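# Put heat sink on slip sheet in orange crate

## Task

Transfer the finned metal heat sink and the thin slip sheet lying beneath it into the orange crate that is currently empty: the sheet must rest flat on the crate's floor and the heat sink must sit on top of it with its fins pointing upward. The heat sink is too wide for grip50, so use another tool for it. Afterwards release everything, return every tool you used to the stand slot it came from, and withdraw the arm well away from the tools; missing any of these final steps costs points. A tool locked to the arm is treated as part of the arm. Nothing may be dropped or knocked off the table.

## Robot and tools

Robot: a single arm ending in a tool changer. Tools hang in a stand: grip50 (small two-finger gripper, 50 mm open), grip85 (larger gripper, 85 mm open) and cup (suction). tool_id reports grip50, grip85, cup or none. Loose objects may occasionally get a brief shove from outside.

Frames: the scene frame has its origin on the table surface beneath the arm base, +z up, +y to the left when facing along +x. The state line reports end_effector_position (metres) and end_effector_quat_wxyz of the changer face centre, tool or not. The face's own z axis points out, away from the arm. Tool points, in mm along face x, y, z from that centre: grip50 grip point (0, -25, 180); grip85 grip point (0, 0, 173) closed, about 13 mm closer when fully open; suction rim centre (0, 0, 175). Both grippers close along face x.

execute_actions(actions): a list of actions. Each action is a table of 1 to 15 rows; each row lasts one 1/30 s step and the final row repeats to fill 15 steps. An empty list just returns state and images. A row is 14 numbers, each in [-1, 1], in this order: dx, dy, dz, rx, ry, rz, tool/lock, grip50_position, grip50_force_limit, grip50_speed, grip85_position, grip85_force_limit, grip85_speed, cup_suction. dx..rz are an offset, not a pose: a target relative to the face's measured pose at the start of that action (for a call's first action, the last pose reported), expressed in the face's own axes; every row counts from that same start, not from the prior row. Scale: 1.0 equals 0.6 m of translation or 180 degrees; rx, ry, rz form a single rotation vector. Each step the commanded pose is clipped to 70 mm and 16 degrees from the measured pose, so large offsets need several actions; after an action the arm continues at most to the last clipped pose.

Lock: a positive value locks onto a plate touching the face, negative unlocks (about 1 s); 0 keeps the last command. Gripper position: grip50 +1 = 50 mm open, pads meet near -0.65; grip85 +1 = 85 mm, pads meet near -0.8; -1 closes until blocked (use -1 to grip). Force limit: -1 about 20 N up to +1 about 185 N (grip50) or 235 N (grip85). Speed: -1 about 20 mm/s to +1 about 150 mm/s. cup_suction above 0.01 is on, at or below 0.01 off and vented; it persists between actions. Tool commands work only when that tool is attached and ready.

move(target, speed, blocking): target is one 14-number row as above; its first six are an offset from the pose in the latest result that shows one, in face axes, same scale. speed in m/s, 0.002 to 0.5 (default 0.25); rotation capped at twice that in rad/s. Path lasts 0.5 to 10 s and stops at 10 s. It does not avoid obstacles and may overshoot speed near full reach. The arm is stiff: aiming even slightly beyond a firm contact can fault; faster or deeper contacts hit harder. The result adds a move: line (done, off_target, moving, held, fault) and limits (paced = pose clipped; held = some steps blocked, after which the arm may speed up), plus distance to target. blocking=false returns after 0.5 s; check with wait(0), and call wait or stop before sending new actions or moves.

wait(seconds 0 to 10): lets time pass holding the last command. stop(): brakes a running move; needs room. zoom_image(camera cam_high or cam_wrist, region [x0, y0, x1, y1] pixels, max 504x504). finished_scene(scene): ends the current scene, irreversibly; pass its number.

Results: state, images from cam_high (672x504) then cam_wrist (616x616), step readings (HELD = row partly blocked), Hand target (pose the controller now drives toward), and "pose unreachable" if the clearance check altered a command. Gripper object_status: 0 moving, 1 stopped while opening, 2 stopped while closing (a grip), 3 at requested position or pads met (also possible on thin objects). Changing position by 0.01 or more resets it to 0. grip50 opening mm ≈ (250 - grip50_position_measured) x 0.202; grip85 counts: 78 ≈ 60 mm, 130 ≈ 40 mm, 180 ≈ 20 mm, 230 pads meet. cup_suction_measured 1 means strong vacuum; near 0 means no seal. cup_part_present turns 1 at 0.50 and 0 below 0.45. The cup pulls a held part up to about 12 mm closer.

Tool pickup: centre the face on the plate within about 1 mm and 1 degree, face -y toward the fork's open side; when plate_near is 1 send lock +1 and wait for locked = 1. The tool then initialises (readings n/a); a gripper closes then opens fully. Remove: raise 10 to 30 mm (about 20), slide at least 110 mm in face -y, then lift. Return by the reverse path; when in_stand = 1, stay still, send lock -1, wait for unlocked = 1. Unlocking anywhere else is refused (unlock_refused = 1). Fork arms sit 40 to 70 mm either side along face x, extend 45 mm toward the open side, tops 18 mm below a hung plate's face; slots are 180 mm apart. Changer is 63 mm wide; contact block reaches 46 mm on face -y, lock motor 58 mm on +y.

Suction: place the whole rim on a smooth flat area away from edges, holes, seams; release by setting down, switching off, rising 15 mm. Unlocking the cup drops any held part.

Avoid: contact torque at a joint's limit (waist, shoulder, elbow 139 N m; forearm roll, wrist pitch, wrist roll 34.8 N m) or 150 N external force causes a 10 s stop. Held loads heat motors (MOTOR HOT, then OVER-TEMPERATURE FAULT). Fast moves or heavy/off-centre loads can shed parts. Drops, slams and hard pushes reduce quality; anything leaving the table fails.

Each tool is called after "Request:" by a JSON object that holds its "fn" and its "kwargs".

## Session

Request:
{"fn": "execute_actions", "kwargs": {"actions": []}}

Scene clock: 0.00 s.
end_effector_position=(+0.5050, +0.0208, +0.4416) locked=0 unlocked=1 plate_near=0 in_stand=0 unlock_refused=0 tool_id=none grip50_position_measured=n/a grip50_object_status=n/a grip85_position_measured=n/a grip85_object_status=n/a cup_suction_measured=n/a cup_part_present=n/a end_effector_quat_wxyz=(-0.005, +0.693, +0.721, -0.004)
Joint positions: [ 0.264  0.131  0.192 -0.001 -1.631 -0.263]
Joint velocities: [-0.    -0.001 -0.    -0.     0.     0.001]
Hand target: +0.505, +0.021, +0.442; -0.005, +0.693, +0.721, -0.004
camera_calibration (this result's frames):
cam_wrist: T_world_to_cam=[[-0.0166764, 0.997822, 0.0638151, -0.0366257], [0.963092, -0.00111868, 0.269171, -0.545653], [0.268656, 0.0659486, -0.960976, 0.335276], [0, 0, 0, 1]] pos_world=[0.43483, 0.0138246, 0.471403]

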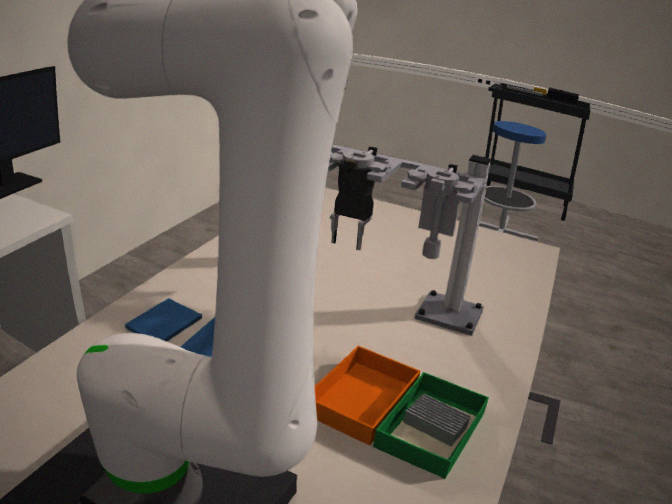

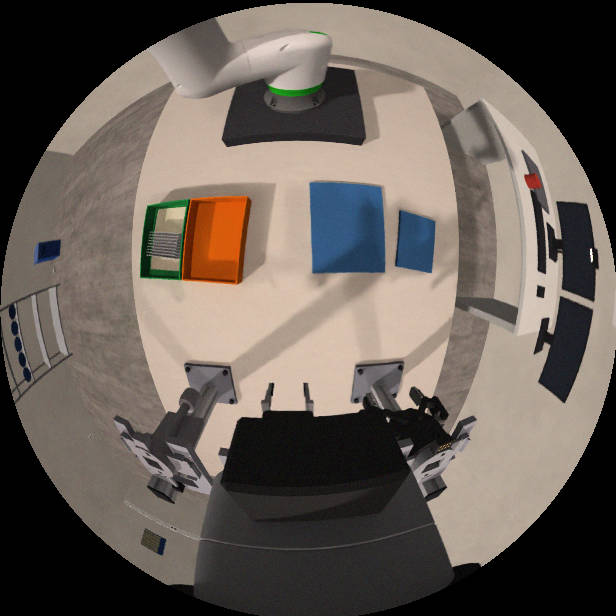

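Request:
{"fn": "move", "kwargs": {"target": [0,0.3,-0.07,0,0,0,0,0,0,0,1,0,0,0]}}

Request:
{"fn": "zoom_image", "kwargs": {"camera": "cam_wrist", "region": [70,250,320,420]}}

Request:
{"fn": "zoom_image", "kwargs": {"camera": "cam_wrist", "region": [270,250,520,420]}}

Scene clock: 4.87 s.
end_effector_position=(+0.6853, +0.0281, +0.4812) locked=0 unlocked=1 plate_near=0 in_stand=0 unlock_refused=0 tool_id=none grip50_position_measured=n/a grip50_object_status=n/a grip85_position_measured=n/a grip85_object_status=n/a cup_suction_measured=n/a cup_part_present=n/a end_effector_quat_wxyz=(-0.005, +0.692, +0.722, -0.004)
Joint positions: [ 0.193  0.722  1.12  -0.001 -1.968 -0.192]
Joint velocities: [-0.001  0.017  0.029 -0.002 -0.021  0.   ]
Hand target: +0.685, +0.028, +0.481; -0.005, +0.692, +0.721, -0.004
Off the commanded pose: 0.000 m, 0 deg.
move: done
camera_calibration (this result's frames):
cam_wrist: T_world_to_cam=[[-0.0172736, 0.997821, 0.0636768, -0.0430059], [0.962865, -0.000560823, 0.269984, -0.730264], [0.269431, 0.0659757, -0.960757, 0.323723], [0, 0, 0, 1]] pos_world=[0.615181, 0.0211447, 0.510918]

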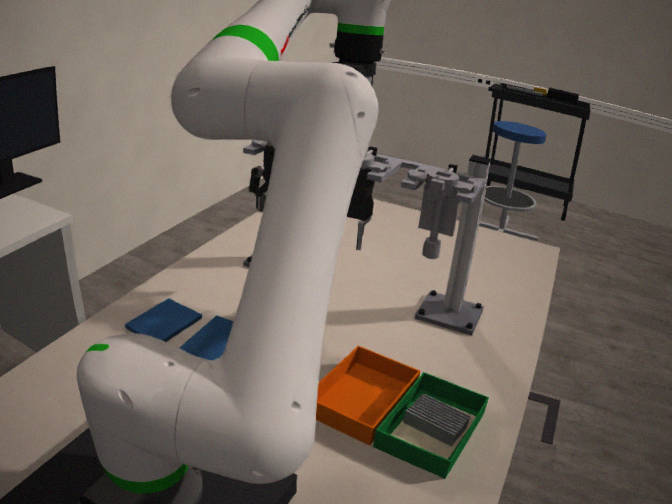

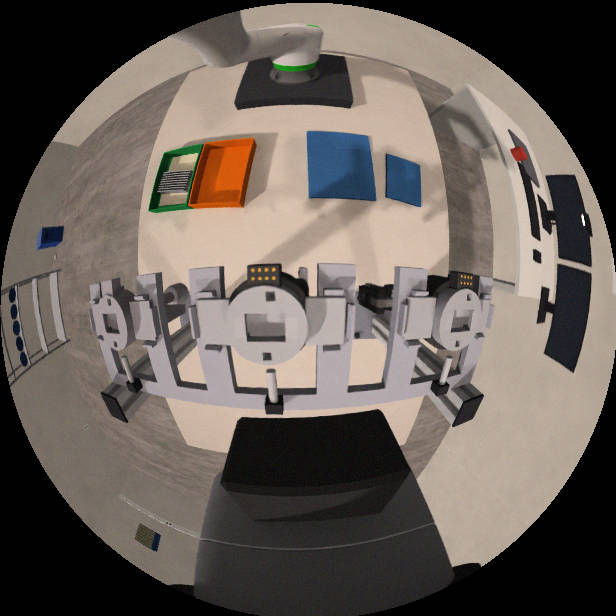

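Region (70, 250, 320, 420) of cam_wrist's 616x616 image, scaled by 2.016, with more detail than that image has; it fills the top 343 rows of this view, and the rest is white.

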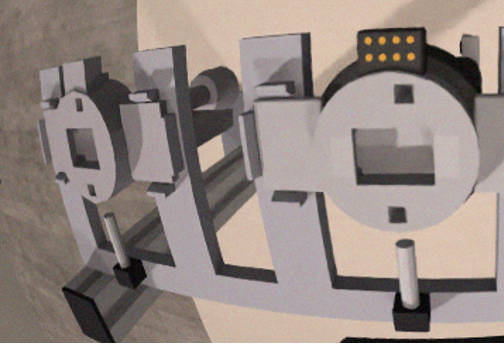

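Region (270, 250, 520, 420) of cam_wrist's 616x616 image, scaled by 2.016, with more detail than that image has; it fills the top 343 rows of this view, and the rest is white.

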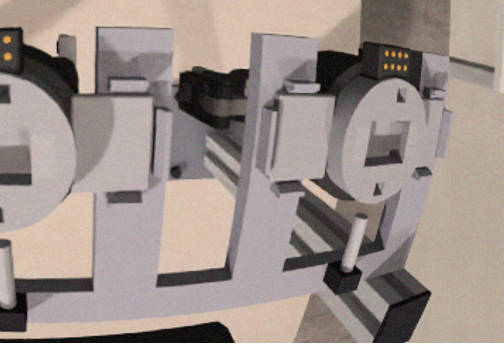

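Request:
{"fn": "move", "kwargs": {"target": [0.263,-0.0215,0.156,-0.0038,0,0.0108,0,0,0,0,1,0,0,0], "speed": 0.2}}

Request:
{"fn": "zoom_image", "kwargs": {"camera": "cam_wrist", "region": [190,300,440,450]}}

Scene clock: 12.67 s.
end_effector_position=(+0.6647, +0.1852, +0.3879) locked=0 unlocked=1 plate_near=0 in_stand=0 unlock_refused=0 tool_id=none grip50_position_measured=n/a grip50_object_status=n/a grip85_position_measured=n/a grip85_object_status=n/a cup_suction_measured=n/a cup_part_present=n/a end_effector_quat_wxyz=(-0.001, +0.705, +0.710, +0.000)
Joint positions: [ 0.425  0.635  0.753  0.005 -1.676 -0.458]
Joint velocities: [ 0.002  0.001 -0.001  0.     0.002 -0.   ]
Hand target: +0.665, +0.185, +0.388; -0.001, +0.705, +0.710, +0.000
Off the commanded pose: 0.000 m, 0 deg.
move: done
camera_calibration (this result's frames):
cam_wrist: T_world_to_cam=[[0.0161156, 0.997832, 0.0638139, -0.216343], [0.95908, -0.0334701, 0.281152, -0.680794], [0.282678, 0.0566716, -0.957539, 0.22093], [0, 0, 0, 1]] pos_world=[0.59397, 0.180567, 0.416761]

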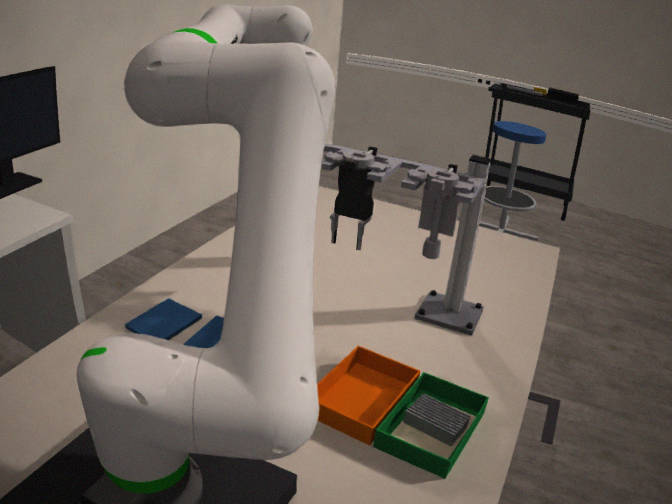

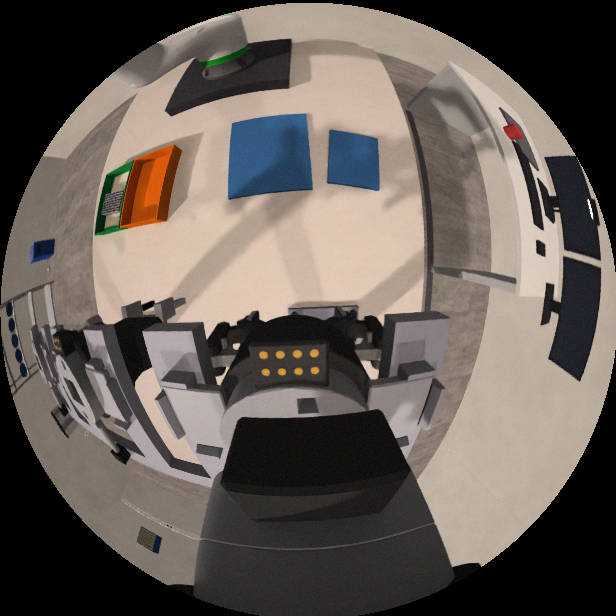

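Region (190, 300, 440, 450) of cam_wrist's 616x616 image, scaled by 2.016, with more detail than that image has; it fills the top 302 rows of this view, and the rest is white.

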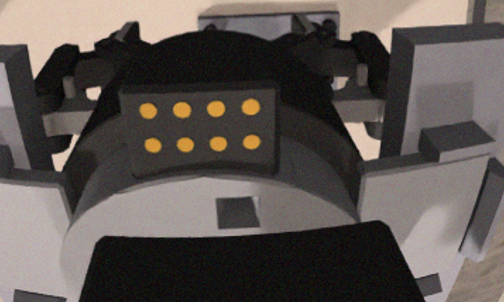

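Request:
{"fn": "move", "kwargs": {"target": [-0.007,-0.0005,0,0,0,0,0,0,0,0,1,0,0,0]}}

Request:
{"fn": "zoom_image", "kwargs": {"camera": "cam_wrist", "region": [190,300,440,450]}}

Scene clock: 16.83 s.
end_effector_position=(+0.6644, +0.1810, +0.3879) locked=0 unlocked=1 plate_near=0 in_stand=0 unlock_refused=0 tool_id=none grip50_position_measured=n/a grip50_object_status=n/a grip85_position_measured=n/a grip85_object_status=n/a cup_suction_measured=n/a cup_part_present=n/a end_effector_quat_wxyz=(-0.001, +0.705, +0.710, +0.000)
Joint positions: [ 0.42   0.631  0.745  0.005 -1.673 -0.453]
Joint velocities: [-0.001 -0.    -0.001 -0.     0.001  0.001]
Hand target: +0.664, +0.181, +0.388; -0.001, +0.705, +0.710, +0.000
Off the commanded pose: 0.000 m, 0 deg.
move: done
camera_calibration (this result's frames):
cam_wrist: T_world_to_cam=[[0.0161261, 0.997836, 0.0637382, -0.212144], [0.959069, -0.0334609, 0.28119, -0.680696], [0.282714, 0.0565948, -0.957533, 0.221236], [0, 0, 0, 1]] pos_world=[0.593709, 0.176387, 0.416767]

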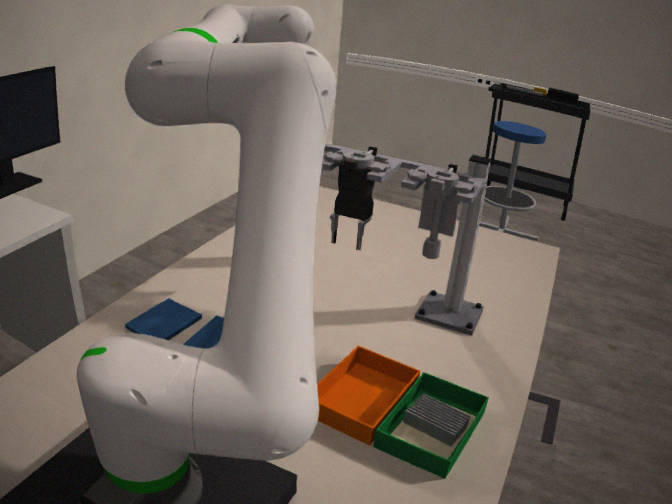

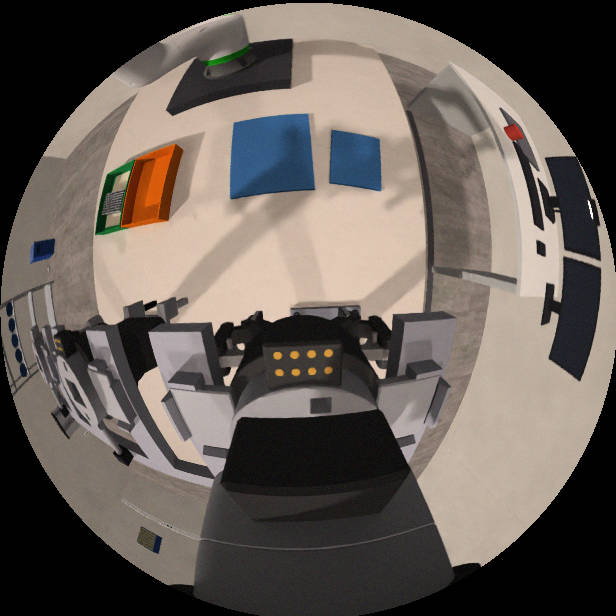

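Region (190, 300, 440, 450) of cam_wrist's 616x616 image, scaled by 2.016, with more detail than that image has; it fills the top 302 rows of this view, and the rest is white.

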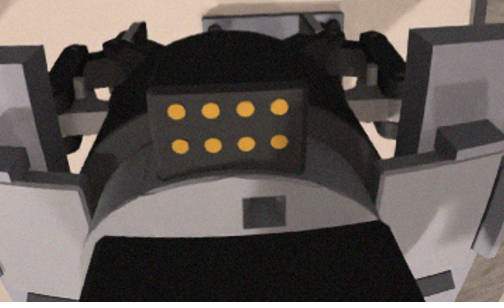

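Request:
{"fn": "move", "kwargs": {"target": [0.0007,-0.0005,0.026,0,0,-0.003,0,0,0,0,1,0,0,0], "speed": 0.04}}

Request:
{"fn": "execute_actions", "kwargs": {"actions": [[[0,0,0.002,0,0,0,0,0,0,0,1,0,0,0]],[[0,0,0.0015,0,0,0,0,0,0,0,1,0,0,0]],[[0,0,0.0015,0,0,0,0,0,0,0,1,0,0,0]],[[0,0,0.0015,0,0,0,0,0,0,0,1,0,0,0]]]}}

Scene clock: 25.10 s.
end_effector_position=(+0.6641, +0.1814, +0.3724) locked=0 unlocked=1 plate_near=0 in_stand=0 unlock_refused=0 tool_id=none grip50_position_measured=n/a grip50_object_status=n/a grip85_position_measured=n/a grip85_object_status=n/a cup_suction_measured=n/a cup_part_present=n/a end_effector_quat_wxyz=(-0.001, +0.701, +0.713, +0.000)
Joint positions: [ 0.42   0.626  0.701  0.004 -1.635 -0.444]
Joint velocities: [-0.001 -0.001 -0.002 -0.     0.004  0.001]
Hand target: +0.664, +0.181, +0.372; -0.001, +0.701, +0.713, +0.000
Off the commanded pose: 0.000 m, 0 deg.
move: done
camera_calibration (this result's frames):
cam_wrist: T_world_to_cam=[[0.00680739, 0.997938, 0.063823, -0.205437], [0.959352, -0.0245248, 0.281145, -0.677795], [0.282131, 0.0593149, -0.957541, 0.206338], [0, 0, 0, 1]] pos_world=[0.593428, 0.176152, 0.401247]

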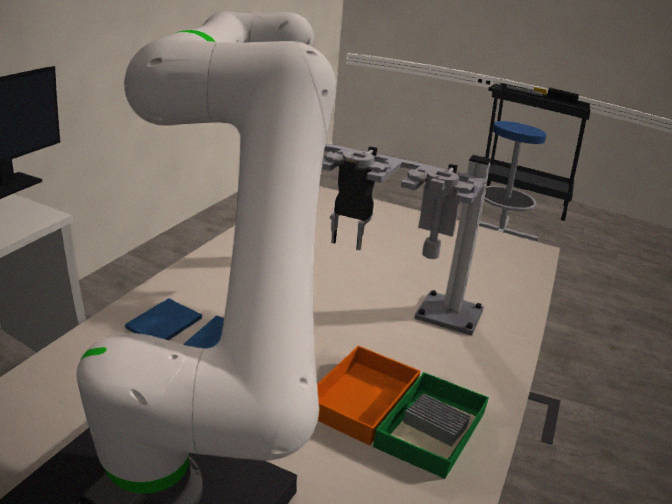

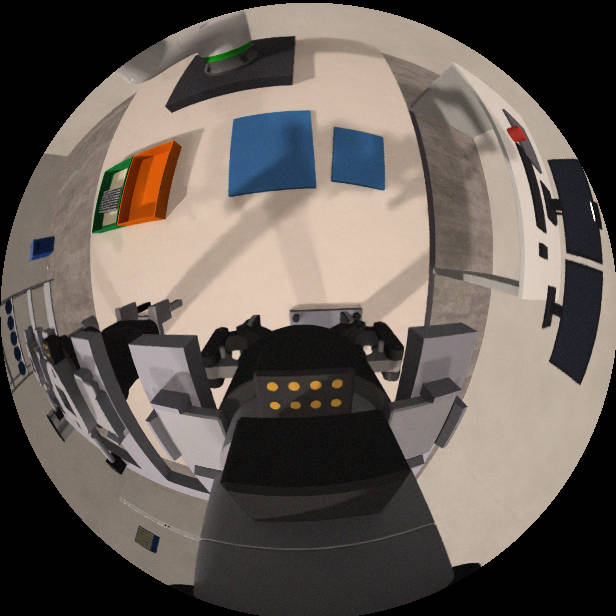

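Scene clock: 27.10 s.
end_effector_position=(+0.6641, +0.1814, +0.3685) locked=0 unlocked=1 plate_near=0 in_stand=0 unlock_refused=0 tool_id=none grip50_position_measured=n/a grip50_object_status=n/a grip85_position_measured=n/a grip85_object_status=n/a cup_suction_measured=n/a cup_part_present=n/a end_effector_quat_wxyz=(-0.001, +0.701, +0.713, +0.000)
Joint positions: [ 0.42   0.625  0.691  0.004 -1.625 -0.444]
Joint velocities: [ 0.002 -0.    -0.002 -0.     0.    -0.   ]
Hand target: +0.664, +0.181, +0.368; -0.001, +0.701, +0.713, +0.000
Off the commanded pose: 0.000 m, 0 deg.
Step readings (end_effector_position; steps 1 to 15: 1st action; 16 to 30: 2nd action; 31 to 45: 3rd action; 46 to 60: 4th action):
0: (+0.6641, +0.1814, +0.3724)
1: (+0.6641, +0.1814, +0.3722)
2: (+0.6641, +0.1814, +0.3719)
4: (+0.6641, +0.1814, +0.3714)
8: (+0.6641, +0.1814, +0.3712)
15: (+0.6641, +0.1814, +0.3712)
16: (+0.6641, +0.1814, +0.3711)
17: (+0.6641, +0.1814, +0.3708)
19: (+0.6641, +0.1814, +0.3705)
23: (+0.6641, +0.1814, +0.3703)
30: (+0.6641, +0.1814, +0.3703)
31: (+0.6641, +0.1814, +0.3702)
32: (+0.6641, +0.1814, +0.3699)
34: (+0.6641, +0.1814, +0.3696)
38: (+0.6641, +0.1814, +0.3694)
45: (+0.6641, +0.1814, +0.3694)
46: (+0.6641, +0.1814, +0.3693)
47: (+0.6641, +0.1814, +0.3691)
49: (+0.6641, +0.1814, +0.3687)
53: (+0.6641, +0.1814, +0.3685)
60: end_effector_position above
camera_calibration (this result's frames):
cam_wrist: T_world_to_cam=[[0.00675266, 0.997938, 0.0638214, -0.205172], [0.959353, -0.0244718, 0.281147, -0.676702], [0.282129, 0.0593287, -0.95754, 0.202613], [0, 0, 0, 1]] pos_world=[0.593419, 0.176168, 0.397357]

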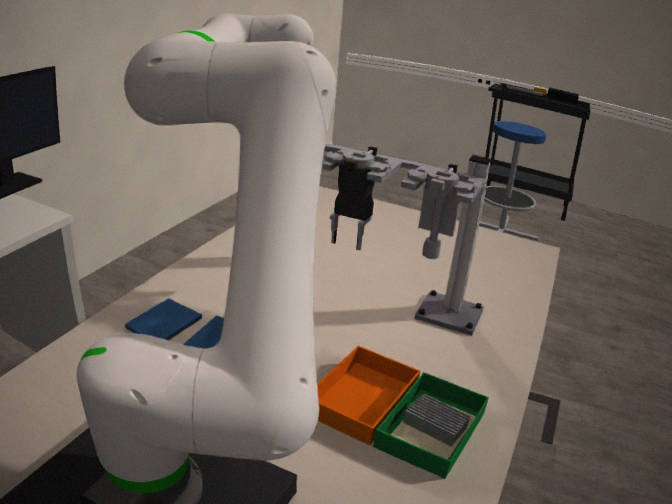

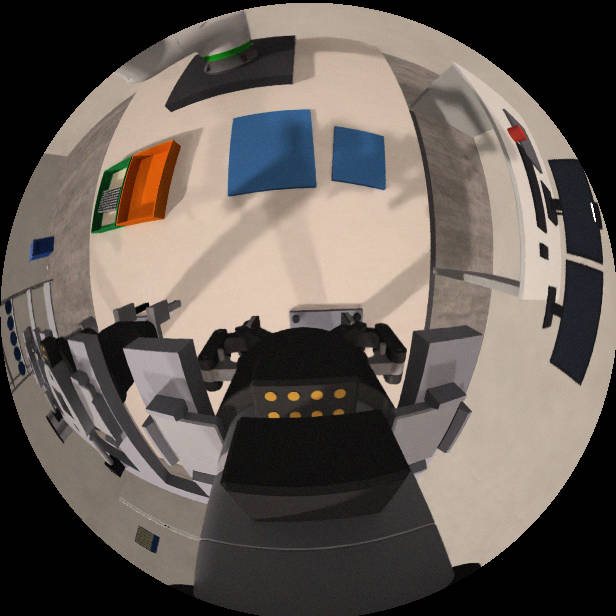

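Request:
{"fn": "move", "kwargs": {"target": [-0.0004,0,0.0125,0,0,0,0,0,0,0,1,0,0,0], "speed": 0.015}}

Request:
{"fn": "execute_actions", "kwargs": {"actions": [[[0,0,0.0003,0,0,0,1,0,0,0,1,0,0,0]],[[0,0,0,0,0,0,1,0,0,0,1,0,0,0]],[[0,0,0,0,0,0,1,0,0,0,1,0,0,0]],[[0,0,-0.033,0,0,0,0,0,0,0,1,0,0,0]]]}}

Request:
{"fn": "move", "kwargs": {"target": [0,-0.25,0,0,0,0,0,0,0,0,1,0,0,0]}}

Request:
{"fn": "move", "kwargs": {"target": [-0.82,-0.22,0,0,0,0.545,0,0,0,0,1,0,0,0], "speed": 0.35}}

Request:
{"fn": "zoom_image", "kwargs": {"camera": "cam_wrist", "region": [220,170,388,338]}}

Scene clock: 34.13 s.
end_effector_position=(+0.6642, +0.1811, +0.3613) locked=0 unlocked=1 plate_near=1 in_stand=1 unlock_refused=0 tool_id=none grip50_position_measured=n/a grip50_object_status=n/a grip85_position_measured=n/a grip85_object_status=n/a cup_suction_measured=n/a cup_part_present=n/a end_effector_quat_wxyz=(-0.000, +0.701, +0.713, +0.000)
Joint positions: [ 0.42   0.624  0.672  0.005 -1.607 -0.444]
Joint velocities: [-0.001 -0.002 -0.004 -0.     0.001  0.001]
Hand target: +0.664, +0.181, +0.361; -0.001, +0.701, +0.713, +0.000
Off the commanded pose: 0.000 m, 0 deg.
move: done
camera_calibration (this result's frames):
cam_wrist: T_world_to_cam=[[0.00689421, 0.99794, 0.063783, -0.204443], [0.959165, -0.0246358, 0.281773, -0.674892], [0.282764, 0.0592358, -0.957359, 0.195287], [0, 0, 0, 1]] pos_world=[0.593522, 0.175828, 0.390166]

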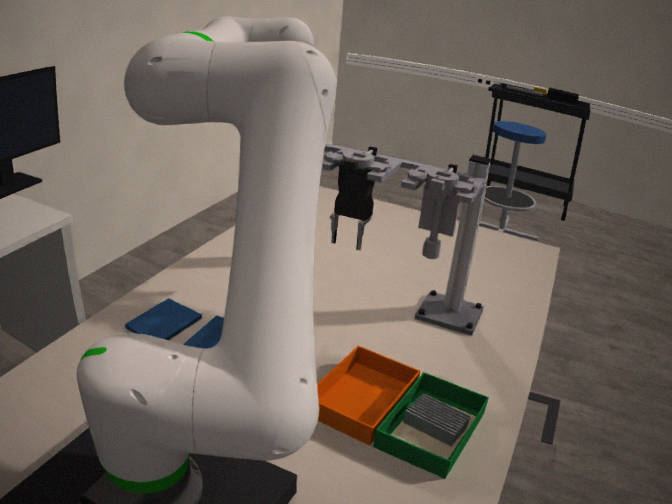

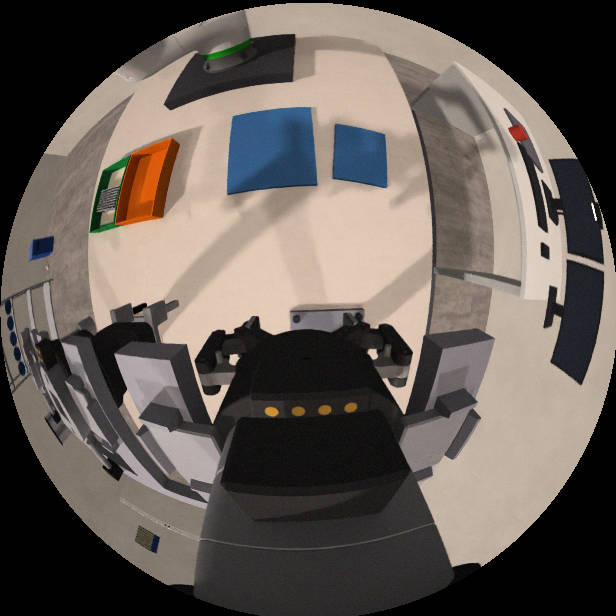

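Scene clock: 45.73 s.
end_effector_position=(+0.6651, +0.1808, +0.3633) locked=1 unlocked=0 plate_near=1 in_stand=1 unlock_refused=0 tool_id=grip85 grip50_position_measured=n/a grip50_object_status=n/a grip85_position_measured=3 grip85_object_status=3 cup_suction_measured=n/a cup_part_present=n/a end_effector_quat_wxyz=(+0.001, +0.702, +0.713, +0.001)
Joint positions: [ 0.42   0.625  0.678  0.006 -1.609 -0.444]
Joint velocities: [ 0.001  0.001 -0.002 -0.    -0.    -0.   ]
Hand target: +0.665, +0.181, +0.363; +0.001, +0.702, +0.713, +0.001
Off the commanded pose: 0.018 m, 0 deg.
FORCE FAULT: contact force on the arm reached its limit, and the arm stopped for 10 seconds. The contact can be on any part of the arm, not only on its tool. That time counts as 19 of the actions that you can send in this scene. The arm's remaining commands of this call were not run. The arm holds still and accepts commands again. Move the arm away from the contact; if what it grips holds it there, let go first. Pushing or pulling that hard again can fault the arm again.
Step readings (end_effector_position; steps 1 to 15: 1st action; 16 to 30: 2nd action; 31 to 45: 3rd action; 46 to 60: 4th action):
0: (+0.6642, +0.1811, +0.3613)
1: (+0.6642, +0.1811, +0.3613)
2: (+0.6642, +0.1811, +0.3612)
4: (+0.6642, +0.1811, +0.3612)
8: (+0.6642, +0.1811, +0.3612)
15: (+0.6642, +0.1811, +0.3611)
16: (+0.6642, +0.1811, +0.3611)
17: (+0.6642, +0.1811, +0.3611)
19: (+0.6643, +0.1811, +0.3611)
23: (+0.6643, +0.1811, +0.3610)
30: (+0.6642, +0.1810, +0.3610)
31: (+0.6642, +0.1810, +0.3610)
32: (+0.6642, +0.1810, +0.3610)
34: (+0.6642, +0.1810, +0.3610)
38: (+0.6642, +0.1810, +0.3610)
45: (+0.6642, +0.1810, +0.3610)
46: (+0.6641, +0.1810, +0.3611)
47: (+0.6641, +0.1810, +0.3629)
49: (+0.6651, +0.1808, +0.3634)
53: (+0.6651, +0.1808, +0.3633)
60: (+0.6651, +0.1808, +0.3633)
camera_calibration (this result's frames):
cam_wrist: T_world_to_cam=[[0.00728345, 0.997944, 0.0636689, -0.204514], [0.958261, -0.0251632, 0.284786, -0.676726], [0.285803, 0.0589372, -0.956474, 0.194661], [0, 0, 0, 1]] pos_world=[0.594335, 0.175592, 0.391931]

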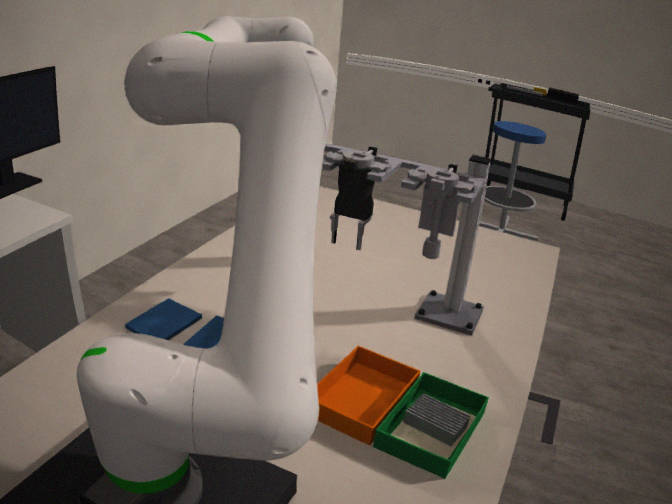

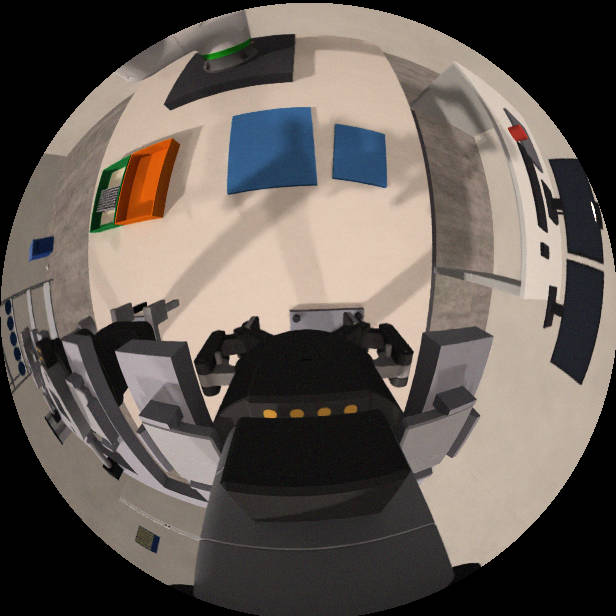

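not run: a fault stop came before this call.

not run: a fault stop came before this call.

Region (220, 170, 388, 338) of cam_wrist's 616x616 image, scaled by 3.000, with more detail than that image has.

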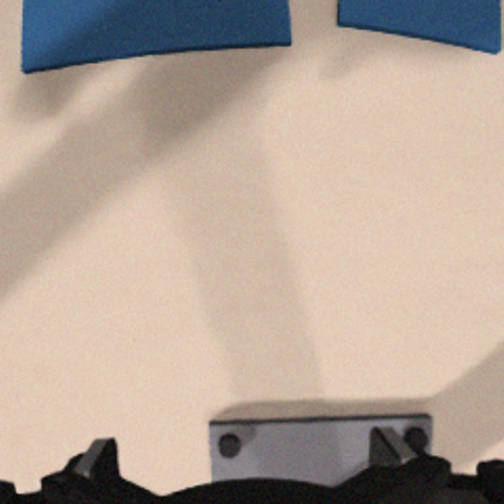

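Request:
{"fn": "move", "kwargs": {"target": [0,0.001,-0.03,0.0008,0,0,0,0,0,0,1,0,0,0], "speed": 0.03}}

Request:
{"fn": "zoom_image", "kwargs": {"camera": "cam_wrist", "region": [100,290,520,500]}}

Request:
{"fn": "move", "kwargs": {"target": [0,-0.25,0,0,0,0,0,0,0,0,1,0,0,0]}}

Request:
{"fn": "move", "kwargs": {"target": [-0.82,-0.22,0,0,0,0.545,0,0,0,0,1,0,0,0], "speed": 0.35}}

Request:
{"fn": "zoom_image", "kwargs": {"camera": "cam_wrist", "region": [220,170,388,338]}}

Scene clock: 51.63 s.
end_effector_position=(+0.6656, +0.1808, +0.3812) locked=1 unlocked=0 plate_near=1 in_stand=0 unlock_refused=0 tool_id=grip85 grip50_position_measured=n/a grip50_object_status=n/a grip85_position_measured=3 grip85_object_status=3 cup_suction_measured=n/a cup_part_present=n/a end_effector_quat_wxyz=(-0.000, +0.702, +0.713, +0.000)
Joint positions: [ 0.419  0.632  0.731  0.005 -1.657 -0.443]
Joint velocities: [ 0.     0.002  0.003  0.    -0.003  0.   ]
Hand target: +0.666, +0.181, +0.381; -0.000, +0.702, +0.713, +0.000
Off the commanded pose: 0.000 m, 0 deg.
move: done
camera_calibration (this result's frames):
cam_wrist: T_world_to_cam=[[0.00739524, 0.997947, 0.0636101, -0.205727], [0.958968, -0.0251069, 0.282401, -0.681926], [0.283418, 0.0589117, -0.957185, 0.213503], [0, 0, 0, 1]] pos_world=[0.594956, 0.175606, 0.410025]

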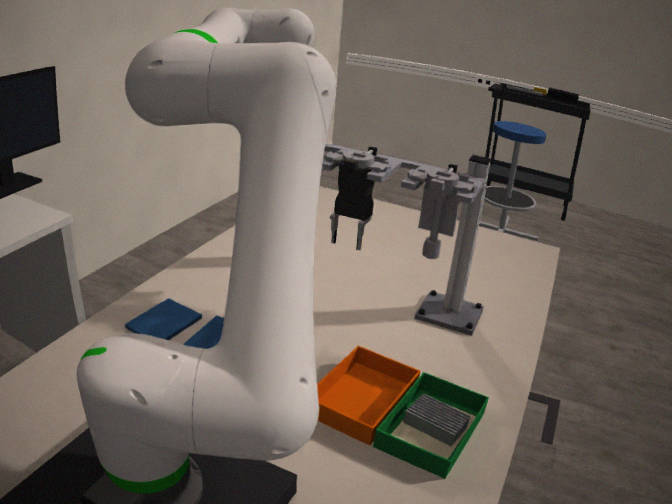

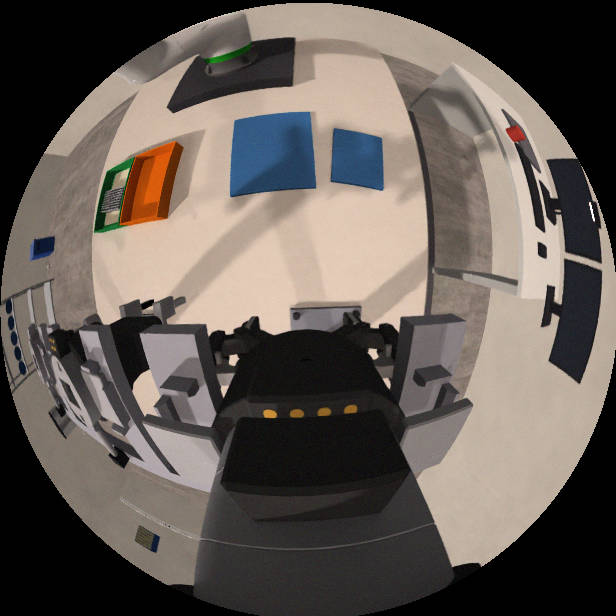

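Region (100, 290, 520, 500) of cam_wrist's 616x616 image, scaled by 1.200, with more detail than that image has.

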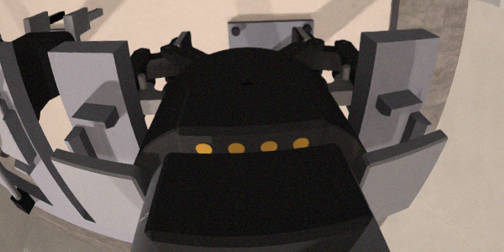

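Scene clock: 52.77 s.
end_effector_position=(+0.5157, +0.1784, +0.3811) locked=1 unlocked=0 plate_near=1 in_stand=0 unlock_refused=0 tool_id=grip85 grip50_position_measured=n/a grip50_object_status=n/a grip85_position_measured=3 grip85_object_status=3 cup_suction_measured=n/a cup_part_present=n/a end_effector_quat_wxyz=(-0.000, +0.702, +0.713, +0.000)
Joint positions: [ 0.54   0.23   0.165  0.007 -1.494 -0.566]
Joint velocities: [ 0.002 -0.004 -0.005  0.001  0.002 -0.001]
Hand target: +0.516, +0.178, +0.381; -0.000, +0.702, +0.713, +0.000
Off the commanded pose: 0.000 m, 0 deg.
move: done
camera_calibration (this result's frames):
cam_wrist: T_world_to_cam=[[0.00756592, 0.997948, 0.0635814, -0.202275], [0.959051, -0.0252445, 0.282105, -0.538078], [0.283131, 0.0588434, -0.957274, 0.256222], [0, 0, 0, 1]] pos_world=[0.44503, 0.173199, 0.40993]

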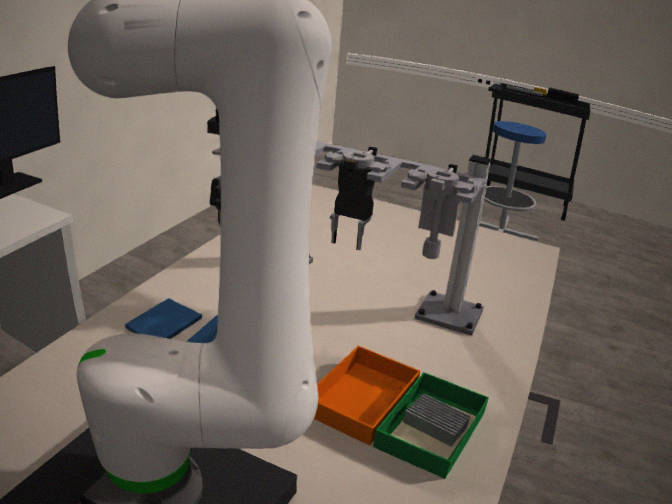

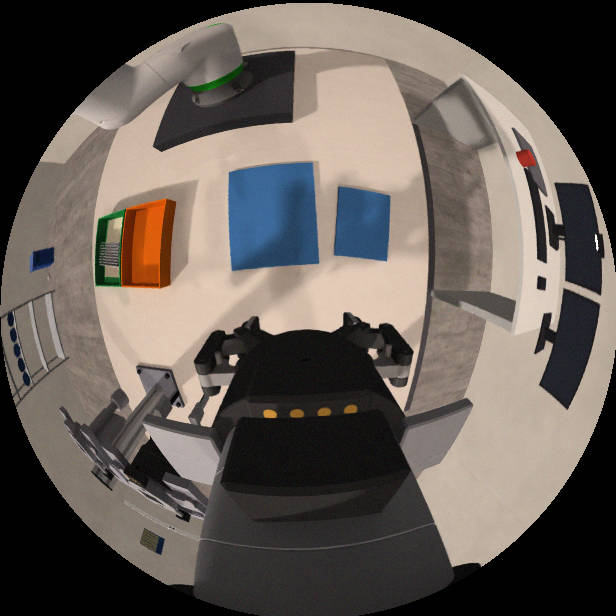

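Scene clock: 55.73 s.
end_effector_position=(+0.3918, -0.3156, +0.3812) locked=1 unlocked=0 plate_near=1 in_stand=0 unlock_refused=0 tool_id=grip85 grip50_position_measured=n/a grip50_object_status=n/a grip85_position_measured=3 grip85_object_status=3 cup_suction_measured=n/a cup_part_present=n/a end_effector_quat_wxyz=(-0.000, +0.998, -0.063, +0.001)
Joint positions: [-0.464  0.126  0.043 -0.007 -1.475 -1.272]
Joint velocities: [-0.002  0.001  0.003 -0.    -0.    -0.001]
Hand target: +0.392, -0.316, +0.381; -0.000, +0.998, -0.063, +0.001
Off the commanded pose: 0.001 m, 0 deg.
move: done
camera_calibration (this result's frames):
cam_wrist: T_world_to_cam=[[0.98694, -0.147897, 0.0638469, -0.4538], [-0.159988, -0.946196, 0.281278, -0.283666], [0.0188113, -0.287819, -0.9575, 0.314659], [0, 0, 0, 1]] pos_world=[0.39657, -0.244954, 0.410048]

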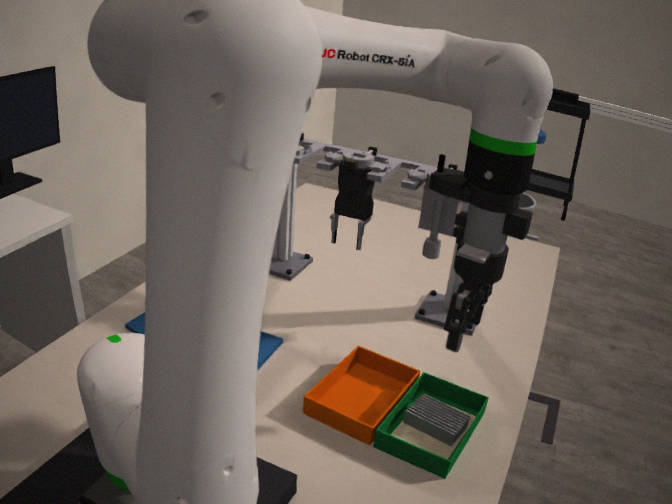

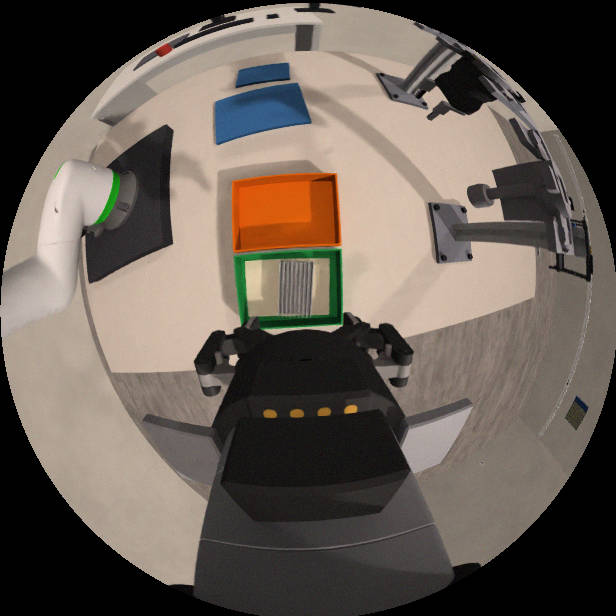

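Region (220, 170, 388, 338) of cam_wrist's 616x616 image, scaled by 3.000, with more detail than that image has.

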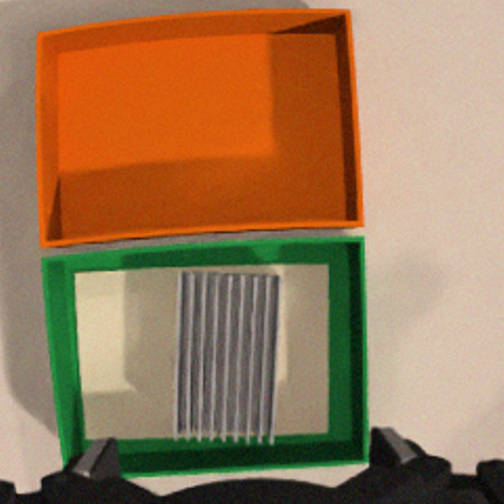

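Request:
{"fn": "move", "kwargs": {"target": [-0.008,-0.016,0.211,0,0,0.02,0,0,0,0,1,0,0,0]}}

Scene clock: 62.33 s.
end_effector_position=(+0.3882, -0.3055, +0.2547) locked=1 unlocked=0 plate_near=1 in_stand=0 unlock_refused=0 tool_id=grip85 grip50_position_measured=n/a grip50_object_status=n/a grip85_position_measured=3 grip85_object_status=3 cup_suction_measured=n/a cup_part_present=n/a end_effector_quat_wxyz=(-0.000, +0.996, -0.094, +0.001)
Joint positions: [-0.446  0.178 -0.2   -0.007 -1.179 -1.351]
Joint velocities: [ 0.001  0.001 -0.003  0.     0.003 -0.002]
Hand target: +0.388, -0.306, +0.255; -0.000, +0.996, -0.094, +0.001
Off the commanded pose: 0.000 m, 0 deg.
move: done
camera_calibration (this result's frames):
cam_wrist: T_world_to_cam=[[0.975658, -0.209816, 0.0637836, -0.455215], [-0.219296, -0.934242, 0.28125, -0.212414], [0.000578451, -0.288391, -0.957512, 0.20343], [0, 0, 0, 1]] pos_world=[0.397435, -0.23529, 0.283563]

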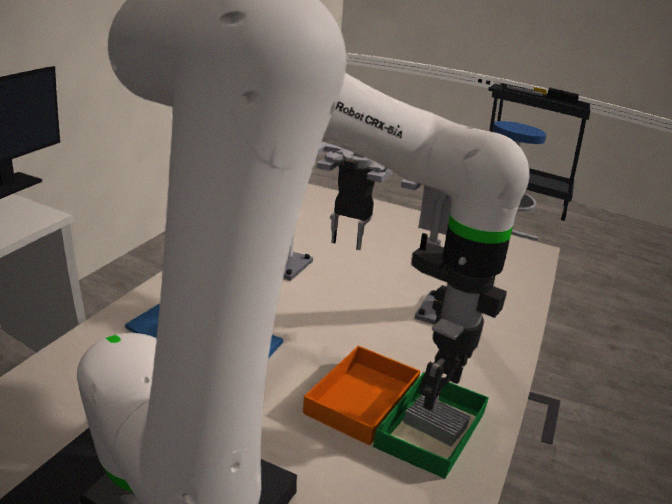

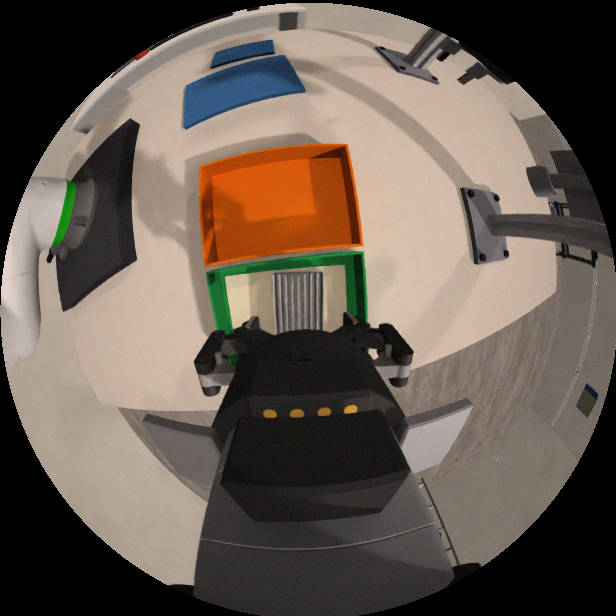

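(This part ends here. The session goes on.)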